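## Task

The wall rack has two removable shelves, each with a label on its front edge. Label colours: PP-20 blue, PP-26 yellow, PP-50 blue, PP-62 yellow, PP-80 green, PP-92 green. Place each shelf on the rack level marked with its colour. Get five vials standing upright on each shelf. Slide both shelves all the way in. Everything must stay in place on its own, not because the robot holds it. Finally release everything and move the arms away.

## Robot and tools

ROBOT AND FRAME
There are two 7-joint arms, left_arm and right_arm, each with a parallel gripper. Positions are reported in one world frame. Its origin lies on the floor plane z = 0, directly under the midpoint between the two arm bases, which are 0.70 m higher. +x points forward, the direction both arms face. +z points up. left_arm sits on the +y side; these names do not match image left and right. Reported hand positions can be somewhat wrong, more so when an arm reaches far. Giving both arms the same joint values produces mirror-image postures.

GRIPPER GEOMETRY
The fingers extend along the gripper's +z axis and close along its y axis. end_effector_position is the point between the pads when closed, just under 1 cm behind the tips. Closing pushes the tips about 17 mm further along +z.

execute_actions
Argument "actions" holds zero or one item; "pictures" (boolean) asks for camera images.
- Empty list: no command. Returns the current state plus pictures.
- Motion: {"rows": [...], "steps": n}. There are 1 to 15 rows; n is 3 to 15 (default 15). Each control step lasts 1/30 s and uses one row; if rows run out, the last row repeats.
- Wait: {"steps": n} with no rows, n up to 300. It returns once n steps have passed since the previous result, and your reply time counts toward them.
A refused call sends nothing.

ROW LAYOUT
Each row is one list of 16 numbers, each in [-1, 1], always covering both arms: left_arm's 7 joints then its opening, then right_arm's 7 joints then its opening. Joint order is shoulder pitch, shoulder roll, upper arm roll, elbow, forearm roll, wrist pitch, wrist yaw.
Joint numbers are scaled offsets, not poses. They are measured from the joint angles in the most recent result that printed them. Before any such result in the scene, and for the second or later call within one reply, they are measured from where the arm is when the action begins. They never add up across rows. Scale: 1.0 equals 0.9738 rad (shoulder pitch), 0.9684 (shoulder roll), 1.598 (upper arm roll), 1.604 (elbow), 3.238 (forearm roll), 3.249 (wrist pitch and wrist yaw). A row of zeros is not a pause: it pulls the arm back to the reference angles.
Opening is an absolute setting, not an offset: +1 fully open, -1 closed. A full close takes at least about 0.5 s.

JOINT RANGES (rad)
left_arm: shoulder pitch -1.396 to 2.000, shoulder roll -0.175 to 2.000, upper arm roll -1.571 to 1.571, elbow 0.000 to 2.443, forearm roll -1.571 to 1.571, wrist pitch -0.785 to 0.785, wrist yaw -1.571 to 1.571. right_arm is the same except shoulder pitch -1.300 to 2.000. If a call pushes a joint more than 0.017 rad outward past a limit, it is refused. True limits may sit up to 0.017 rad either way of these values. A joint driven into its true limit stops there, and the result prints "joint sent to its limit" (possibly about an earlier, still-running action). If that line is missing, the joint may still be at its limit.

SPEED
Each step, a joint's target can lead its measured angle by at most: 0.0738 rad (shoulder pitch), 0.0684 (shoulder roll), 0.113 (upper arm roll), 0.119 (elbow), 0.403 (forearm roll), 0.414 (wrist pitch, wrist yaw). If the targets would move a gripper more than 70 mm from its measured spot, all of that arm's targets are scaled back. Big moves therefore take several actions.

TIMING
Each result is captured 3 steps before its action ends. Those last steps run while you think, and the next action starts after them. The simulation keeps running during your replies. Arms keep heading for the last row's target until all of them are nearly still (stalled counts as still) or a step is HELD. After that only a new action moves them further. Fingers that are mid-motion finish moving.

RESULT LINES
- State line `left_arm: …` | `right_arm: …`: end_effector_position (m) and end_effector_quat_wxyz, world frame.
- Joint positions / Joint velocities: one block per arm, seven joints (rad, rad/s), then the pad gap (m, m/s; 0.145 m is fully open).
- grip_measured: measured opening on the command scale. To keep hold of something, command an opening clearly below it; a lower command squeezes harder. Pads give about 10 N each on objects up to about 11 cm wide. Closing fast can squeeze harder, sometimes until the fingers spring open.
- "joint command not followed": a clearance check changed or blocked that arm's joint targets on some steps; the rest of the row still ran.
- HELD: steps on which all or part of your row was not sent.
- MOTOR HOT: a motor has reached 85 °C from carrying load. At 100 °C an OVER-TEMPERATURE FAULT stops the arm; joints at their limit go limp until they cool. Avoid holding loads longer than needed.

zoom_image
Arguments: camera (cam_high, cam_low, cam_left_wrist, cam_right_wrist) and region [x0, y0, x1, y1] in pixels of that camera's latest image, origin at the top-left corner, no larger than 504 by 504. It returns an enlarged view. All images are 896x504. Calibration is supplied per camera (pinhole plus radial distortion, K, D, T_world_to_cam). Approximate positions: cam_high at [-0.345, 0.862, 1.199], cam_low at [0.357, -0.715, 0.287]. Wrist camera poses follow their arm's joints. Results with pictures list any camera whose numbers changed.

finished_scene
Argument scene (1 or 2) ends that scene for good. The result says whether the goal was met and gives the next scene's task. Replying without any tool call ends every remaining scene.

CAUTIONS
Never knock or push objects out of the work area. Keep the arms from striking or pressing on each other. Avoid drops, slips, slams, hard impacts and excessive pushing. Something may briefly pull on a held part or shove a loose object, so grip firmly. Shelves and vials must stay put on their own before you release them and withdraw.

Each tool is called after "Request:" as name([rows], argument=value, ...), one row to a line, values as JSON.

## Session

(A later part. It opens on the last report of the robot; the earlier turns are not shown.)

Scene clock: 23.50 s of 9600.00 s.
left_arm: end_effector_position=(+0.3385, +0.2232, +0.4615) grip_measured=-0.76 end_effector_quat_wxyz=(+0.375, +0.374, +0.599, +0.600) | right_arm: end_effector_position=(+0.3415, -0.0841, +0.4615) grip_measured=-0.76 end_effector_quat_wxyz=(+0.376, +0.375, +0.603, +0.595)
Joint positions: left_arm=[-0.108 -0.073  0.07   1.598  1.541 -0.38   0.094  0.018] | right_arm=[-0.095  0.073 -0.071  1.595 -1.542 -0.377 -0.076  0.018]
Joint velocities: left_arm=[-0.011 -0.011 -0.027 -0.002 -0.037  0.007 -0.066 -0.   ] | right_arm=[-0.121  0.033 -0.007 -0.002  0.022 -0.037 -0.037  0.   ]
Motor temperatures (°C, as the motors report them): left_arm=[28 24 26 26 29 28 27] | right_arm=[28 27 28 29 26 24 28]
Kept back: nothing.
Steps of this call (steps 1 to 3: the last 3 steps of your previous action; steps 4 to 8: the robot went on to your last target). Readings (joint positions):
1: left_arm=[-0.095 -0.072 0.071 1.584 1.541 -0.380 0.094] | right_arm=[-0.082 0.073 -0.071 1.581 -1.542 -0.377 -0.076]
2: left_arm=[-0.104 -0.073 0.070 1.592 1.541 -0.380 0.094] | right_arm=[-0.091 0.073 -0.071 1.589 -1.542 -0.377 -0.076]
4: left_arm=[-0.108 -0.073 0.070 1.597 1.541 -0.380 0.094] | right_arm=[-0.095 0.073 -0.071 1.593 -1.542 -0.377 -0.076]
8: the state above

Request:
execute_actions([
  {"rows":[[0.002,0.002,-0.001,0.009,-0.003,-0.001,-0.002,-1,0.002,-0.002,0.001,0.009,0.003,-0.001,0.001,-1],[0,0.004,-0.003,0.017,-0.005,-0.002,-0.009,-1,0,-0.004,0.003,0.017,0.005,-0.002,0.008,-1],[-0.002,0.008,-0.005,0.03,-0.007,-0.003,-0.018,-1,-0.002,-0.008,0.005,0.03,0.007,-0.003,0.017,-1],[-0.005,0.014,-0.008,0.046,-0.01,-0.004,-0.027,-1,-0.005,-0.014,0.008,0.046,0.01,-0.004,0.026,-1],[-0.007,0.02,-0.012,0.063,-0.012,-0.006,-0.038,-1,-0.007,-0.02,0.012,0.063,0.012,-0.006,0.036,-1],[-0.008,0.026,-0.016,0.083,-0.015,-0.008,-0.048,-1,-0.008,-0.026,0.016,0.082,0.015,-0.008,0.046,-1],[-0.008,0.033,-0.02,0.102,-0.018,-0.01,-0.059,-1,-0.008,-0.033,0.02,0.101,0.018,-0.01,0.057,-1],[-0.007,0.04,-0.024,0.122,-0.021,-0.012,-0.07,-1,-0.007,-0.04,0.024,0.121,0.021,-0.012,0.068,-1],[-0.005,0.047,-0.028,0.141,-0.024,-0.013,-0.081,-1,-0.005,-0.047,0.028,0.14,0.024,-0.013,0.079,-1],[-0.002,0.054,-0.032,0.159,-0.026,-0.014,-0.091,-1,-0.002,-0.054,0.032,0.158,0.026,-0.014,0.089,-1],[0.002,0.06,-0.035,0.174,-0.028,-0.015,-0.1,-1,0.002,-0.06,0.035,0.173,0.028,-0.015,0.098,-1],[0.007,0.066,-0.039,0.189,-0.03,-0.016,-0.108,-1,0.007,-0.066,0.039,0.188,0.03,-0.016,0.105,-1],[0.011,0.071,-0.042,0.2,-0.031,-0.017,-0.113,-1,0.011,-0.071,0.042,0.199,0.031,-0.017,0.11,-1],[0.014,0.074,-0.043,0.207,-0.032,-0.017,-0.115,-1,0.014,-0.074,0.043,0.206,0.032,-0.017,0.112,-1],[0.015,0.075,-0.044,0.21,-0.032,-0.017,-0.115,-1,0.015,-0.075,0.044,0.209,0.032,-0.017,0.112,-1]]},
])

Request:
execute_actions([
  {"steps":10},
])

Scene clock: 24.20 s of 9600.00 s.
left_arm: end_effector_position=(+0.3357, +0.2231, +0.5265) grip_measured=-0.76 end_effector_quat_wxyz=(+0.378, +0.376, +0.596, +0.601) | right_arm: end_effector_position=(+0.3377, -0.0830, +0.5255) grip_measured=-0.76 end_effector_quat_wxyz=(+0.376, +0.376, +0.600, +0.598)
Joint positions: left_arm=[-0.106 -0.011  0.009  1.891  1.461 -0.423 -0.228  0.018] | right_arm=[-0.095  0.011 -0.012  1.885 -1.462 -0.423  0.242  0.018]
Joint velocities: left_arm=[ 0.077  0.121 -0.134  0.535 -0.154 -0.11  -0.652  0.001] | right_arm=[ 0.209 -0.231  0.125  0.554  0.183 -0.095  0.549 -0.001]
Motor temperatures (°C, as the motors report them): left_arm=[28 24 26 26 29 28 27] | right_arm=[28 27 28 29 26 24 28]
Steps of this call (steps 1 to 9: the robot went on to your last target; steps 10 to 21: the first 12 steps of this action). Readings (joint positions):
10: left_arm=[-0.108 -0.073 0.069 1.601 1.540 -0.380 0.088] | right_arm=[-0.096 0.073 -0.071 1.598 -1.541 -0.377 -0.070]
11: left_arm=[-0.110 -0.071 0.067 1.611 1.538 -0.381 0.072] | right_arm=[-0.097 0.072 -0.069 1.608 -1.538 -0.378 -0.056]
13: left_arm=[-0.117 -0.063 0.058 1.656 1.527 -0.385 0.025] | right_arm=[-0.104 0.064 -0.060 1.654 -1.527 -0.383 -0.009]
17: left_arm=[-0.118 -0.036 0.033 1.783 1.493 -0.407 -0.098] | right_arm=[-0.106 0.037 -0.035 1.777 -1.494 -0.406 0.114]
21: the state above

Scene clock: 24.53 s of 9600.00 s.
left_arm: end_effector_position=(+0.3353, +0.2225, +0.5376) grip_measured=-0.76 end_effector_quat_wxyz=(+0.379, +0.374, +0.596, +0.601) | right_arm: end_effector_position=(+0.3375, -0.0833, +0.5374) grip_measured=-0.76 end_effector_quat_wxyz=(+0.378, +0.373, +0.600, +0.598)
Joint positions: left_arm=[-0.095 -0.002 -0.     1.934  1.446 -0.43  -0.285  0.018] | right_arm=[-0.083  0.002 -0.003  1.927 -1.447 -0.431  0.297  0.018]
Joint velocities: left_arm=[-0.011  0.011 -0.007 -0.027 -0.022 -0.051  0.007 -0.   ] | right_arm=[ 0.033 -0.055 -0.002 -0.002  0.007 -0.081 -0.051 -0.   ]
Motor temperatures (°C, as the motors report them): left_arm=[28 24 26 26 29 28 27] | right_arm=[28 27 28 29 26 24 28]
Kept back: nothing.
Steps of this call (steps 1 to 3: the last 3 steps of your previous action; steps 4 to 10: the robot went on to your last target). Readings (joint positions):
1: left_arm=[-0.101 -0.005 0.004 1.911 1.455 -0.427 -0.250] | right_arm=[-0.090 0.006 -0.007 1.905 -1.457 -0.427 0.264]
2: left_arm=[-0.096 -0.003 0.001 1.925 1.451 -0.429 -0.264] | right_arm=[-0.085 0.003 -0.004 1.919 -1.452 -0.429 0.278]
4: left_arm=[-0.093 -0.002 0.000 1.934 1.446 -0.430 -0.274] | right_arm=[-0.082 0.002 -0.003 1.927 -1.447 -0.431 0.288]
8: left_arm=[-0.095 -0.002 -0.000 1.934 1.446 -0.430 -0.285] | right_arm=[-0.083 0.002 -0.003 1.927 -1.447 -0.431 0.297]
10: the state above

Request:
execute_actions([
  {"rows":[[0.008,0,0,-0.001,-0.001,0,0.003,-1,0.008,0,0,-0.001,0.001,0,-0.003,-1],[0.016,0,0,-0.006,-0.001,0,0.004,-1,0.016,0,0,-0.006,0.001,0,-0.004,-1],[0.029,0,0,-0.014,-0.001,0,0.004,-1,0.029,0,0,-0.014,0.001,0,-0.004,-1],[0.046,0,0,-0.024,-0.001,0,0.005,-1,0.046,0,0,-0.024,0.001,0,-0.005,-1],[0.064,0,0,-0.036,-0.001,0,0.005,-1,0.064,0,0,-0.036,0.001,0,-0.005,-1],[0.085,0,0,-0.049,-0.001,0,0.006,-1,0.085,0,0,-0.049,0.001,0,-0.006,-1],[0.106,0,0,-0.063,-0.001,0,0.007,-1,0.106,0,0,-0.063,0.001,0,-0.007,-1],[0.128,0,0,-0.077,0,-0.001,0.008,-1,0.128,0,0,-0.077,0,-0.001,-0.008,-1],[0.15,0,0,-0.092,0,-0.001,0.008,-1,0.15,0,0,-0.092,0,-0.001,-0.008,-1],[0.171,0,0,-0.106,0,-0.001,0.009,-1,0.171,0,0,-0.106,0,-0.001,-0.009,-1],[0.19,0,0,-0.118,0,-0.001,0.01,-1,0.19,0,0,-0.118,0,-0.001,-0.01,-1],[0.208,0,0,-0.131,0,-0.001,0.01,-1,0.208,0,0,-0.131,0,-0.001,-0.011,-1],[0.222,0,0,-0.14,0,-0.001,0.01,-1,0.222,0,0,-0.14,0,-0.001,-0.011,-1],[0.231,0,0,-0.146,0,-0.001,0.01,-1,0.231,0,0,-0.146,0,-0.001,-0.011,-1],[0.236,0,0,-0.1495,0,-0.001,0.01,-1,0.236,0,0,-0.1495,0,-0.001,-0.011,-1]]},
])

Request:
execute_actions([
  {"steps":7},
])

Request:
execute_actions([
  {"rows":[[0.007,0,0,-0.003,-0.001,0,0.006,-1,0.007,0,0,-0.003,0.001,0,-0.006,-1],[0.015,0,0,-0.009,-0.001,0,0.007,-1,0.015,0,0,-0.009,0.001,0,-0.007,-1],[0.027,0,0,-0.019,0,0,0.009,-1,0.027,0,0,-0.019,0,0,-0.009,-1],[0.043,0,0,-0.032,0,0,0.011,-1,0.043,0,0,-0.032,0,0,-0.011,-1],[0.06,0,0,-0.047,0.001,-0.001,0.013,-1,0.06,0,0,-0.047,-0.001,-0.001,-0.013,-1],[0.08,0,0,-0.063,0.002,-0.001,0.016,-1,0.08,0,0,-0.063,-0.002,-0.001,-0.016,-1],[0.1,0,0,-0.08,0.003,-0.001,0.018,-1,0.1,0,0,-0.08,-0.003,-0.001,-0.018,-1],[0.121,0,0,-0.098,0.004,-0.001,0.021,-1,0.121,0,0,-0.098,-0.004,-0.001,-0.021,-1],[0.142,0,0,-0.116,0.005,-0.002,0.024,-1,0.142,0,0,-0.116,-0.005,-0.002,-0.024,-1],[0.162,0,0,-0.133,0.006,-0.002,0.026,-1,0.162,0,0,-0.133,-0.006,-0.002,-0.026,-1],[0.18,0,0,-0.148,0.007,-0.002,0.028,-1,0.18,0,0,-0.148,-0.007,-0.002,-0.028,-1],[0.197,0,0,-0.163,0.008,-0.002,0.03,-1,0.197,0,0,-0.163,-0.008,-0.002,-0.03,-1],[0.211,0,0,-0.175,0.009,-0.002,0.032,-1,0.211,0,0,-0.175,-0.009,-0.002,-0.032,-1],[0.22,0,0,-0.182,0.009,-0.002,0.033,-1,0.22,0,0,-0.182,-0.009,-0.002,-0.033,-1],[0.224,0,0,-0.186,0.009,-0.002,0.033,-1,0.224,0,0,-0.186,-0.009,-0.002,-0.033,-1]]},
])

Request:
execute_actions([
  {"steps":9},
])

Scene clock: 25.40 s of 9600.00 s.
left_arm: end_effector_position=(+0.3791, +0.2228, +0.5364) grip_measured=-0.76 end_effector_quat_wxyz=(+0.380, +0.372, +0.596, +0.602) | right_arm: end_effector_position=(+0.3815, -0.0837, +0.5365) grip_measured=-0.76 end_effector_quat_wxyz=(+0.379, +0.373, +0.599, +0.599)
Joint positions: left_arm=[ 0.102 -0.002  0.     1.726  1.451 -0.434 -0.27   0.018] | right_arm=[ 0.115  0.003 -0.003  1.72  -1.453 -0.432  0.282  0.018]
Joint velocities: left_arm=[ 0.473  0.011 -0.012 -0.476  0.022 -0.081  0.007 -0.001] | right_arm=[ 0.56  -0.033  0.017 -0.501 -0.037  0.007 -0.037  0.001]
Motor temperatures (°C, as the motors report them): left_arm=[28 24 26 26 29 28 27] | right_arm=[28 27 28 29 26 24 28]
Steps of this call (steps 1 to 14: the robot went on to your last target; steps 15 to 26: the first 12 steps of this action). Readings (joint positions):
15: left_arm=[-0.094 -0.002 -0.000 1.933 1.446 -0.430 -0.285] | right_arm=[-0.082 0.002 -0.003 1.926 -1.447 -0.431 0.297]
16: left_arm=[-0.088 -0.002 -0.000 1.927 1.447 -0.430 -0.285] | right_arm=[-0.076 0.002 -0.003 1.920 -1.447 -0.431 0.297]
18: left_arm=[-0.057 -0.002 0.000 1.897 1.448 -0.431 -0.284] | right_arm=[-0.046 0.002 -0.003 1.890 -1.448 -0.431 0.296]
22: left_arm=[0.025 -0.002 -0.000 1.813 1.449 -0.432 -0.277] | right_arm=[0.037 0.002 -0.003 1.806 -1.450 -0.431 0.290]
26: the state above

Scene clock: 25.63 s of 9600.00 s.
left_arm: end_effector_position=(+0.3857, +0.2228, +0.5364) grip_measured=-0.76 end_effector_quat_wxyz=(+0.379, +0.373, +0.596, +0.602) | right_arm: end_effector_position=(+0.3881, -0.0838, +0.5365) grip_measured=-0.76 end_effector_quat_wxyz=(+0.379, +0.373, +0.599, +0.598)
Joint positions: left_arm=[ 0.132 -0.002  0.     1.694  1.452 -0.434 -0.268  0.018] | right_arm=[ 0.144  0.003 -0.003  1.687 -1.454 -0.431  0.28   0.018]
Joint velocities: left_arm=[-0.099 -0.033  0.007 -0.002  0.022 -0.037  0.022  0.   ] | right_arm=[-0.055 -0.033  0.002  0.002  0.022  0.007 -0.007 -0.   ]
Motor temperatures (°C, as the motors report them): left_arm=[28 24 26 26 29 28 27] | right_arm=[28 27 28 29 26 24 28]
Kept back: nothing.
Steps of this call (steps 1 to 3: the last 3 steps of your previous action; steps 4 to 7: the robot went on to your last target). Readings (joint positions):
1: left_arm=[0.117 -0.002 0.000 1.710 1.451 -0.434 -0.269] | right_arm=[0.130 0.003 -0.003 1.703 -1.454 -0.431 0.281]
2: left_arm=[0.127 -0.002 0.000 1.700 1.452 -0.434 -0.268] | right_arm=[0.139 0.003 -0.003 1.693 -1.454 -0.431 0.280]
4: left_arm=[0.132 -0.002 0.000 1.694 1.452 -0.434 -0.268] | right_arm=[0.144 0.003 -0.003 1.687 -1.454 -0.431 0.280]
7: the state above

Scene clock: 26.03 s of 9600.00 s.
left_arm: end_effector_position=(+0.4288, +0.2228, +0.5290) grip_measured=-0.76 end_effector_quat_wxyz=(+0.376, +0.375, +0.597, +0.601) | right_arm: end_effector_position=(+0.4314, -0.0846, +0.5290) grip_measured=-0.76 end_effector_quat_wxyz=(+0.377, +0.378, +0.600, +0.596)
Joint positions: left_arm=[ 0.317 -0.002  0.     1.435  1.479 -0.442 -0.197  0.018] | right_arm=[ 0.329  0.003 -0.003  1.428 -1.481 -0.434  0.21   0.018]
Joint velocities: left_arm=[ 0.363 -0.099  0.007 -0.598  0.198 -0.051 -0.007 -0.   ] | right_arm=[ 0.495 -0.033  0.002 -0.554 -0.066 -0.066 -0.183 -0.   ]
Motor temperatures (°C, as the motors report them): left_arm=[28 24 26 26 29 28 27] | right_arm=[28 27 28 29 26 24 28]
Steps of this call (steps 1 to 12: the first 12 steps of this action). Readings (joint positions):
1: left_arm=[0.133 -0.002 0.000 1.692 1.452 -0.434 -0.266] | right_arm=[0.145 0.003 -0.003 1.685 -1.454 -0.431 0.279]
2: left_arm=[0.138 -0.002 0.000 1.683 1.452 -0.434 -0.264] | right_arm=[0.149 0.003 -0.003 1.676 -1.455 -0.431 0.277]
4: left_arm=[0.165 -0.002 0.000 1.645 1.455 -0.435 -0.257] | right_arm=[0.177 0.003 -0.003 1.637 -1.458 -0.431 0.270]
8: left_arm=[0.245 -0.002 0.000 1.541 1.465 -0.438 -0.227] | right_arm=[0.256 0.003 -0.003 1.534 -1.468 -0.433 0.240]
12: the state above

Scene clock: 26.33 s of 9600.00 s.
left_arm: end_effector_position=(+0.4354, +0.2227, +0.5303) grip_measured=-0.76 end_effector_quat_wxyz=(+0.378, +0.374, +0.595, +0.603) | right_arm: end_effector_position=(+0.4379, -0.0849, +0.5299) grip_measured=-0.76 end_effector_quat_wxyz=(+0.379, +0.376, +0.599, +0.597)
Joint positions: left_arm=[ 0.347 -0.002  0.     1.396  1.486 -0.442 -0.179  0.018] | right_arm=[ 0.358  0.003 -0.003  1.389 -1.488 -0.435  0.193  0.018]
Joint velocities: left_arm=[ 0.011 -0.033  0.002 -0.002  0.022  0.022  0.066  0.   ] | right_arm=[-0.011  0.055  0.017 -0.002 -0.007 -0.037  0.022  0.   ]
Motor temperatures (°C, as the motors report them): left_arm=[28 24 26 26 29 28 27] | right_arm=[28 27 28 29 26 24 28]
Kept back: nothing.
Steps of this call (steps 1 to 3: the last 3 steps of your previous action; steps 4 to 9: the robot went on to your last target). Readings (joint positions):
1: left_arm=[0.332 -0.002 0.000 1.415 1.483 -0.442 -0.190] | right_arm=[0.344 0.003 -0.003 1.408 -1.485 -0.435 0.203]
2: left_arm=[0.342 -0.002 0.000 1.403 1.485 -0.442 -0.186] | right_arm=[0.354 0.003 -0.003 1.395 -1.487 -0.435 0.199]
4: left_arm=[0.347 -0.002 0.000 1.396 1.485 -0.442 -0.180] | right_arm=[0.358 0.003 -0.003 1.389 -1.488 -0.435 0.194]
8: left_arm=[0.347 -0.002 0.000 1.396 1.486 -0.442 -0.179] | right_arm=[0.358 0.003 -0.003 1.389 -1.488 -0.435 0.193]
9: the state above

Request:
execute_actions([
  {"rows":[[0.003,0,0,-0.002,0,0,0.002,-1,0.003,0,0,-0.001,0,0,-0.003,-1],[0.003,0,0,-0.004,0,0,0.001,-1,0.003,0,0,-0.003,0,0,-0.002,-1],[0.003,0,0,-0.005,0,0,0,-1,0.003,0,0,-0.004,0,0,-0.001,-1],[0.003,0,0,-0.005,0,0,0,-1,0.003,0,0,-0.004,0,0,-0.001,-1],[0.003,0,0,-0.005,0,0,0,-0.88,0.003,0,0,-0.004,0,0,-0.001,-0.88],[0.003,0,0,-0.005,0,0,0,-0.79,0.003,0,0,-0.004,0,0,-0.001,-0.79],[0.003,0,0,-0.005,0,0,0,-0.75,0.003,0,0,-0.004,0,0,-0.001,-0.75],[0.003,0,0,-0.005,0,0,0,-0.71,0.003,0,0,-0.004,0,0,-0.001,-0.71],[0.003,0,0,-0.005,0,0,0,-0.64,0.003,0,0,-0.004,0,0,-0.001,-0.64],[0.003,0,0,-0.005,0,0,0,-0.55,0.003,0,0,-0.004,0,0,-0.001,-0.55],[0.003,0,0,-0.005,0,0,0,-0.45,0.003,0,0,-0.004,0,0,-0.001,-0.45]],"steps":13},
])

Request:
execute_actions([
  {"rows":[[-0.012,0,0,0.009,0,0,-0.001,-0.45,-0.012,0,0,0.009,0,0,0.001,-0.45],[-0.04,0,0,0.031,0,0,-0.004,-0.45,-0.04,0,0,0.031,0,0,0.004,-0.45],[-0.08,0,0,0.061,0,0,-0.008,-0.45,-0.08,0,0,0.061,0,0,0.008,-0.45],[-0.125,0,0,0.095,0,0,-0.012,-0.45,-0.125,0,0,0.095,0,0,0.012,-0.45],[-0.17,0,0,0.13,0,0,-0.015,-0.45,-0.17,0,0,0.13,0,0,0.015,-0.45],[-0.215,0,0,0.162,0,0,-0.018,-0.45,-0.215,0,0,0.162,0,0,0.018,-0.45],[-0.26,0,0,0.193,0,0,-0.02,-0.45,-0.26,0,0,0.193,0,0,0.02,-0.45],[-0.305,0,0,0.224,0,0,-0.02,-0.45,-0.305,0,0,0.224,0,0,0.02,-0.45],[-0.35,0,0,0.255,0,0,-0.02,-0.45,-0.35,0,0,0.255,0,0,0.02,-0.45],[-0.395,0,0,0.28,0,0,-0.02,-0.45,-0.395,0,0,0.28,0,0,0.02,-0.45],[-0.44,0,0,0.305,0,0,-0.02,-0.45,-0.44,0,0,0.305,0,0,0.02,-0.45],[-0.485,0,0,0.33,0,0,-0.02,-0.45,-0.485,0,0,0.33,0,0,0.02,-0.45],[-0.53,0,0,0.355,0,0,-0.02,-0.45,-0.53,0,0,0.355,0,0,0.02,-0.45],[-0.575,0,0,0.38,0,0,-0.02,-0.45,-0.575,0,0,0.38,0,0,0.02,-0.45],[-0.65,0,0,0.41,0,0,-0.02,-0.45,-0.65,0,0,0.41,0,0,0.02,-0.45]]},
])

Request:
execute_actions([
  {"steps":12},
], pictures=true)

Scene clock: 27.07 s of 9600.00 s.
left_arm: end_effector_position=(+0.4356, +0.2228, +0.5270) grip_measured=-0.55 end_effector_quat_wxyz=(+0.376, +0.376, +0.598, +0.600) | right_arm: end_effector_position=(+0.4382, -0.0849, +0.5287) grip_measured=-0.55 end_effector_quat_wxyz=(+0.378, +0.377, +0.600, +0.596)
Joint positions: left_arm=[ 0.347 -0.002  0.     1.389  1.488 -0.443 -0.181  0.034] | right_arm=[ 0.359  0.003 -0.003  1.385 -1.49  -0.435  0.193  0.034]
Joint velocities: left_arm=[-0.033  0.011  0.012 -0.007 -0.051  0.037 -0.007  0.032] | right_arm=[-0.011  0.033 -0.007 -0.012  0.007 -0.007 -0.007  0.032]
Motor temperatures (°C, as the motors report them): left_arm=[28 24 26 26 29 28 27] | right_arm=[28 27 28 29 26 24 28]
Steps of this call (steps 1 to 12: the robot went on to your last target; steps 13 to 22: the first 10 steps of this action). Readings (joint positions):
13: left_arm=[0.347 -0.002 0.000 1.395 1.488 -0.442 -0.179] | right_arm=[0.358 0.003 -0.003 1.389 -1.490 -0.435 0.193]
14: left_arm=[0.347 -0.002 0.000 1.392 1.489 -0.442 -0.179] | right_arm=[0.358 0.003 -0.003 1.386 -1.491 -0.435 0.193]
16: left_arm=[0.347 -0.002 0.000 1.389 1.491 -0.443 -0.181] | right_arm=[0.358 0.003 -0.003 1.385 -1.492 -0.435 0.193]
20: left_arm=[0.347 -0.002 -0.000 1.389 1.489 -0.443 -0.181] | right_arm=[0.358 0.003 -0.003 1.385 -1.491 -0.435 0.193]
22: the state above

Scene clock: 27.57 s of 9600.00 s.
left_arm: end_effector_position=(+0.3315, +0.2228, +0.5231) grip_measured=-0.45 end_effector_quat_wxyz=(+0.379, +0.373, +0.607, +0.591) | right_arm: end_effector_position=(+0.3343, -0.0846, +0.5251) grip_measured=-0.45 end_effector_quat_wxyz=(+0.382, +0.373, +0.607, +0.588)
Joint positions: left_arm=[-0.124 -0.002 -0.     1.909  1.488 -0.442 -0.243  0.042] | right_arm=[-0.111  0.003 -0.003  1.907 -1.489 -0.434  0.253  0.042]
Joint velocities: left_arm=[-1.33   0.011  0.017  0.974  0.007 -0.125  0.022  0.   ] | right_arm=[-1.33  -0.033 -0.002  0.969  0.051 -0.051 -0.037 -0.   ]
Motor temperatures (°C, as the motors report them): left_arm=[28 24 26 27 29 28 27] | right_arm=[28 27 28 29 26 24 28]
Steps of this call (steps 1 to 3: the last 3 steps of your previous action; steps 4 to 15: the first 12 steps of this action, its rows measured from where the robot was after step 3). Readings (joint positions):
3: left_arm=[0.347 -0.002 0.000 1.389 1.488 -0.443 -0.181] | right_arm=[0.359 0.003 -0.003 1.385 -1.490 -0.435 0.193]
4: left_arm=[0.342 -0.002 -0.000 1.396 1.488 -0.443 -0.181] | right_arm=[0.354 0.003 -0.003 1.393 -1.490 -0.435 0.193]
5: left_arm=[0.320 -0.002 -0.000 1.428 1.488 -0.442 -0.185] | right_arm=[0.333 0.003 -0.003 1.426 -1.490 -0.434 0.196]
7: left_arm=[0.230 -0.002 -0.000 1.535 1.487 -0.441 -0.200] | right_arm=[0.245 0.003 -0.003 1.534 -1.489 -0.433 0.210]
11: left_arm=[0.051 -0.002 -0.000 1.738 1.489 -0.442 -0.237] | right_arm=[0.062 0.003 -0.003 1.735 -1.491 -0.434 0.248]
15: the state above

Scene clock: 27.97 s of 9600.00 s.
left_arm: end_effector_position=(+0.2975, +0.2234, +0.5210) grip_measured=-0.45 end_effector_quat_wxyz=(+0.370, +0.380, +0.613, +0.586) | right_arm: end_effector_position=(+0.3001, -0.0841, +0.5216) grip_measured=-0.45 end_effector_quat_wxyz=(+0.372, +0.381, +0.614, +0.582)
Joint positions: left_arm=[-0.286 -0.002  0.     2.046  1.488 -0.445 -0.246  0.042] | right_arm=[-0.274  0.003 -0.003  2.043 -1.49  -0.437  0.258  0.042]
Joint velocities: left_arm=[ 0.077 -0.011 -0.017 -0.007  0.037 -0.007  0.081 -0.   ] | right_arm=[-0.033 -0.055 -0.017 -0.007  0.022  0.007  0.007 -0.   ]
Motor temperatures (°C, as the motors report them): left_arm=[28 24 26 27 29 28 27] | right_arm=[28 27 28 29 26 24 28]
Kept back: nothing.
Steps of this call (steps 1 to 3: the last 3 steps of your previous action; steps 4 to 12: the robot went on to your last target). Readings (joint positions):
1: left_arm=[-0.171 -0.002 -0.000 1.947 1.488 -0.442 -0.244] | right_arm=[-0.158 0.003 -0.003 1.946 -1.490 -0.434 0.254]
2: left_arm=[-0.215 -0.002 -0.000 1.987 1.488 -0.442 -0.246] | right_arm=[-0.203 0.003 -0.003 1.985 -1.490 -0.434 0.256]
4: left_arm=[-0.305 -0.002 0.000 2.058 1.486 -0.445 -0.245] | right_arm=[-0.293 0.003 -0.003 2.056 -1.488 -0.436 0.256]
8: left_arm=[-0.282 -0.002 0.000 2.046 1.488 -0.445 -0.246] | right_arm=[-0.269 0.003 -0.003 2.043 -1.490 -0.437 0.258]
12: the state above
camera_calibration (this result's frames):
cam_left_wrist: T_world_to_cam=[[-0.280416, -0.129079, 0.95116, -0.386821], [0.282184, -0.958216, -0.0468441, 0.1664], [0.917463, 0.255267, 0.305123, -0.432483], [0, 0, 0, 1]] pos_world=[0.241361, 0.219916, 0.507684]
cam_right_wrist: T_world_to_cam=[[0.34768, 0.154857, 0.924737, -0.571775], [0.282317, -0.957786, 0.0542473, -0.181116], [0.894101, 0.242208, -0.376722, 0.000548587], [0, 0, 0, 1]] pos_world=[0.249437, -0.0850599, 0.538773]

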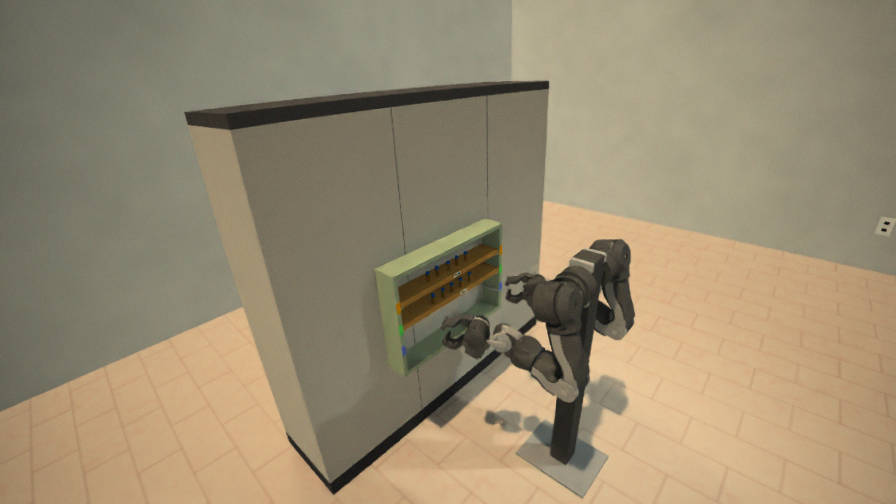

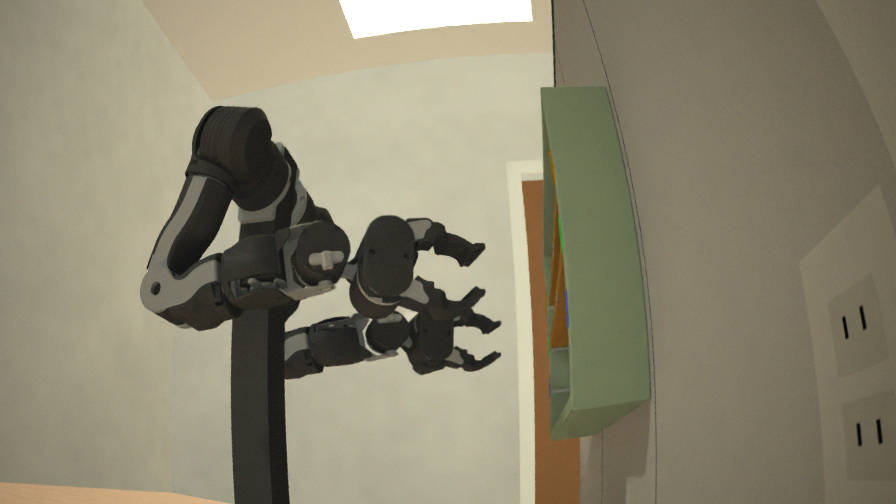

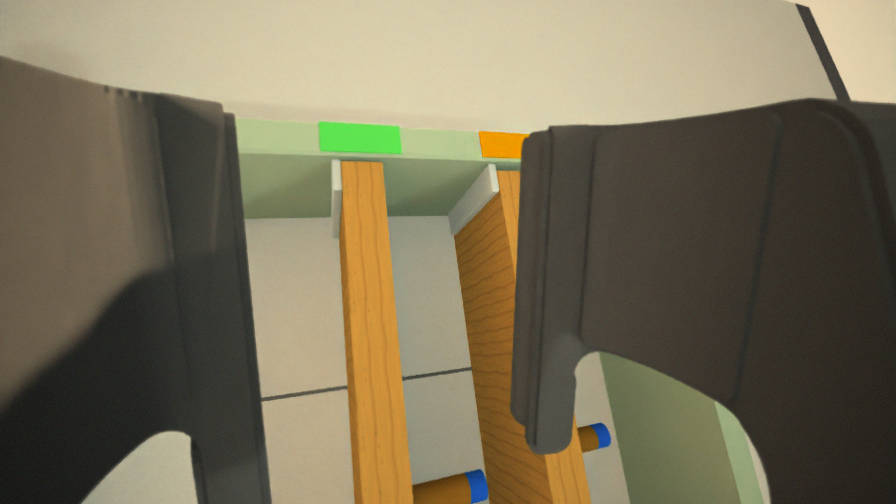

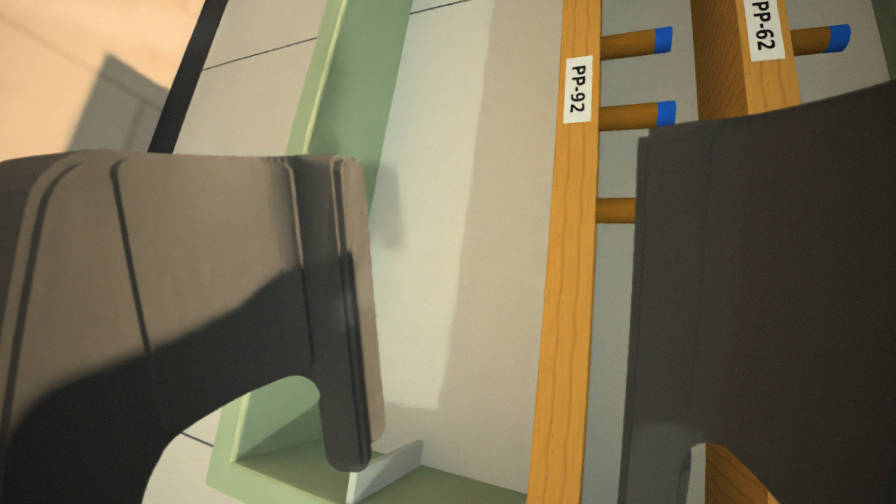

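Request:
finished_scene(scene=2)

The scene is finished: the task was done.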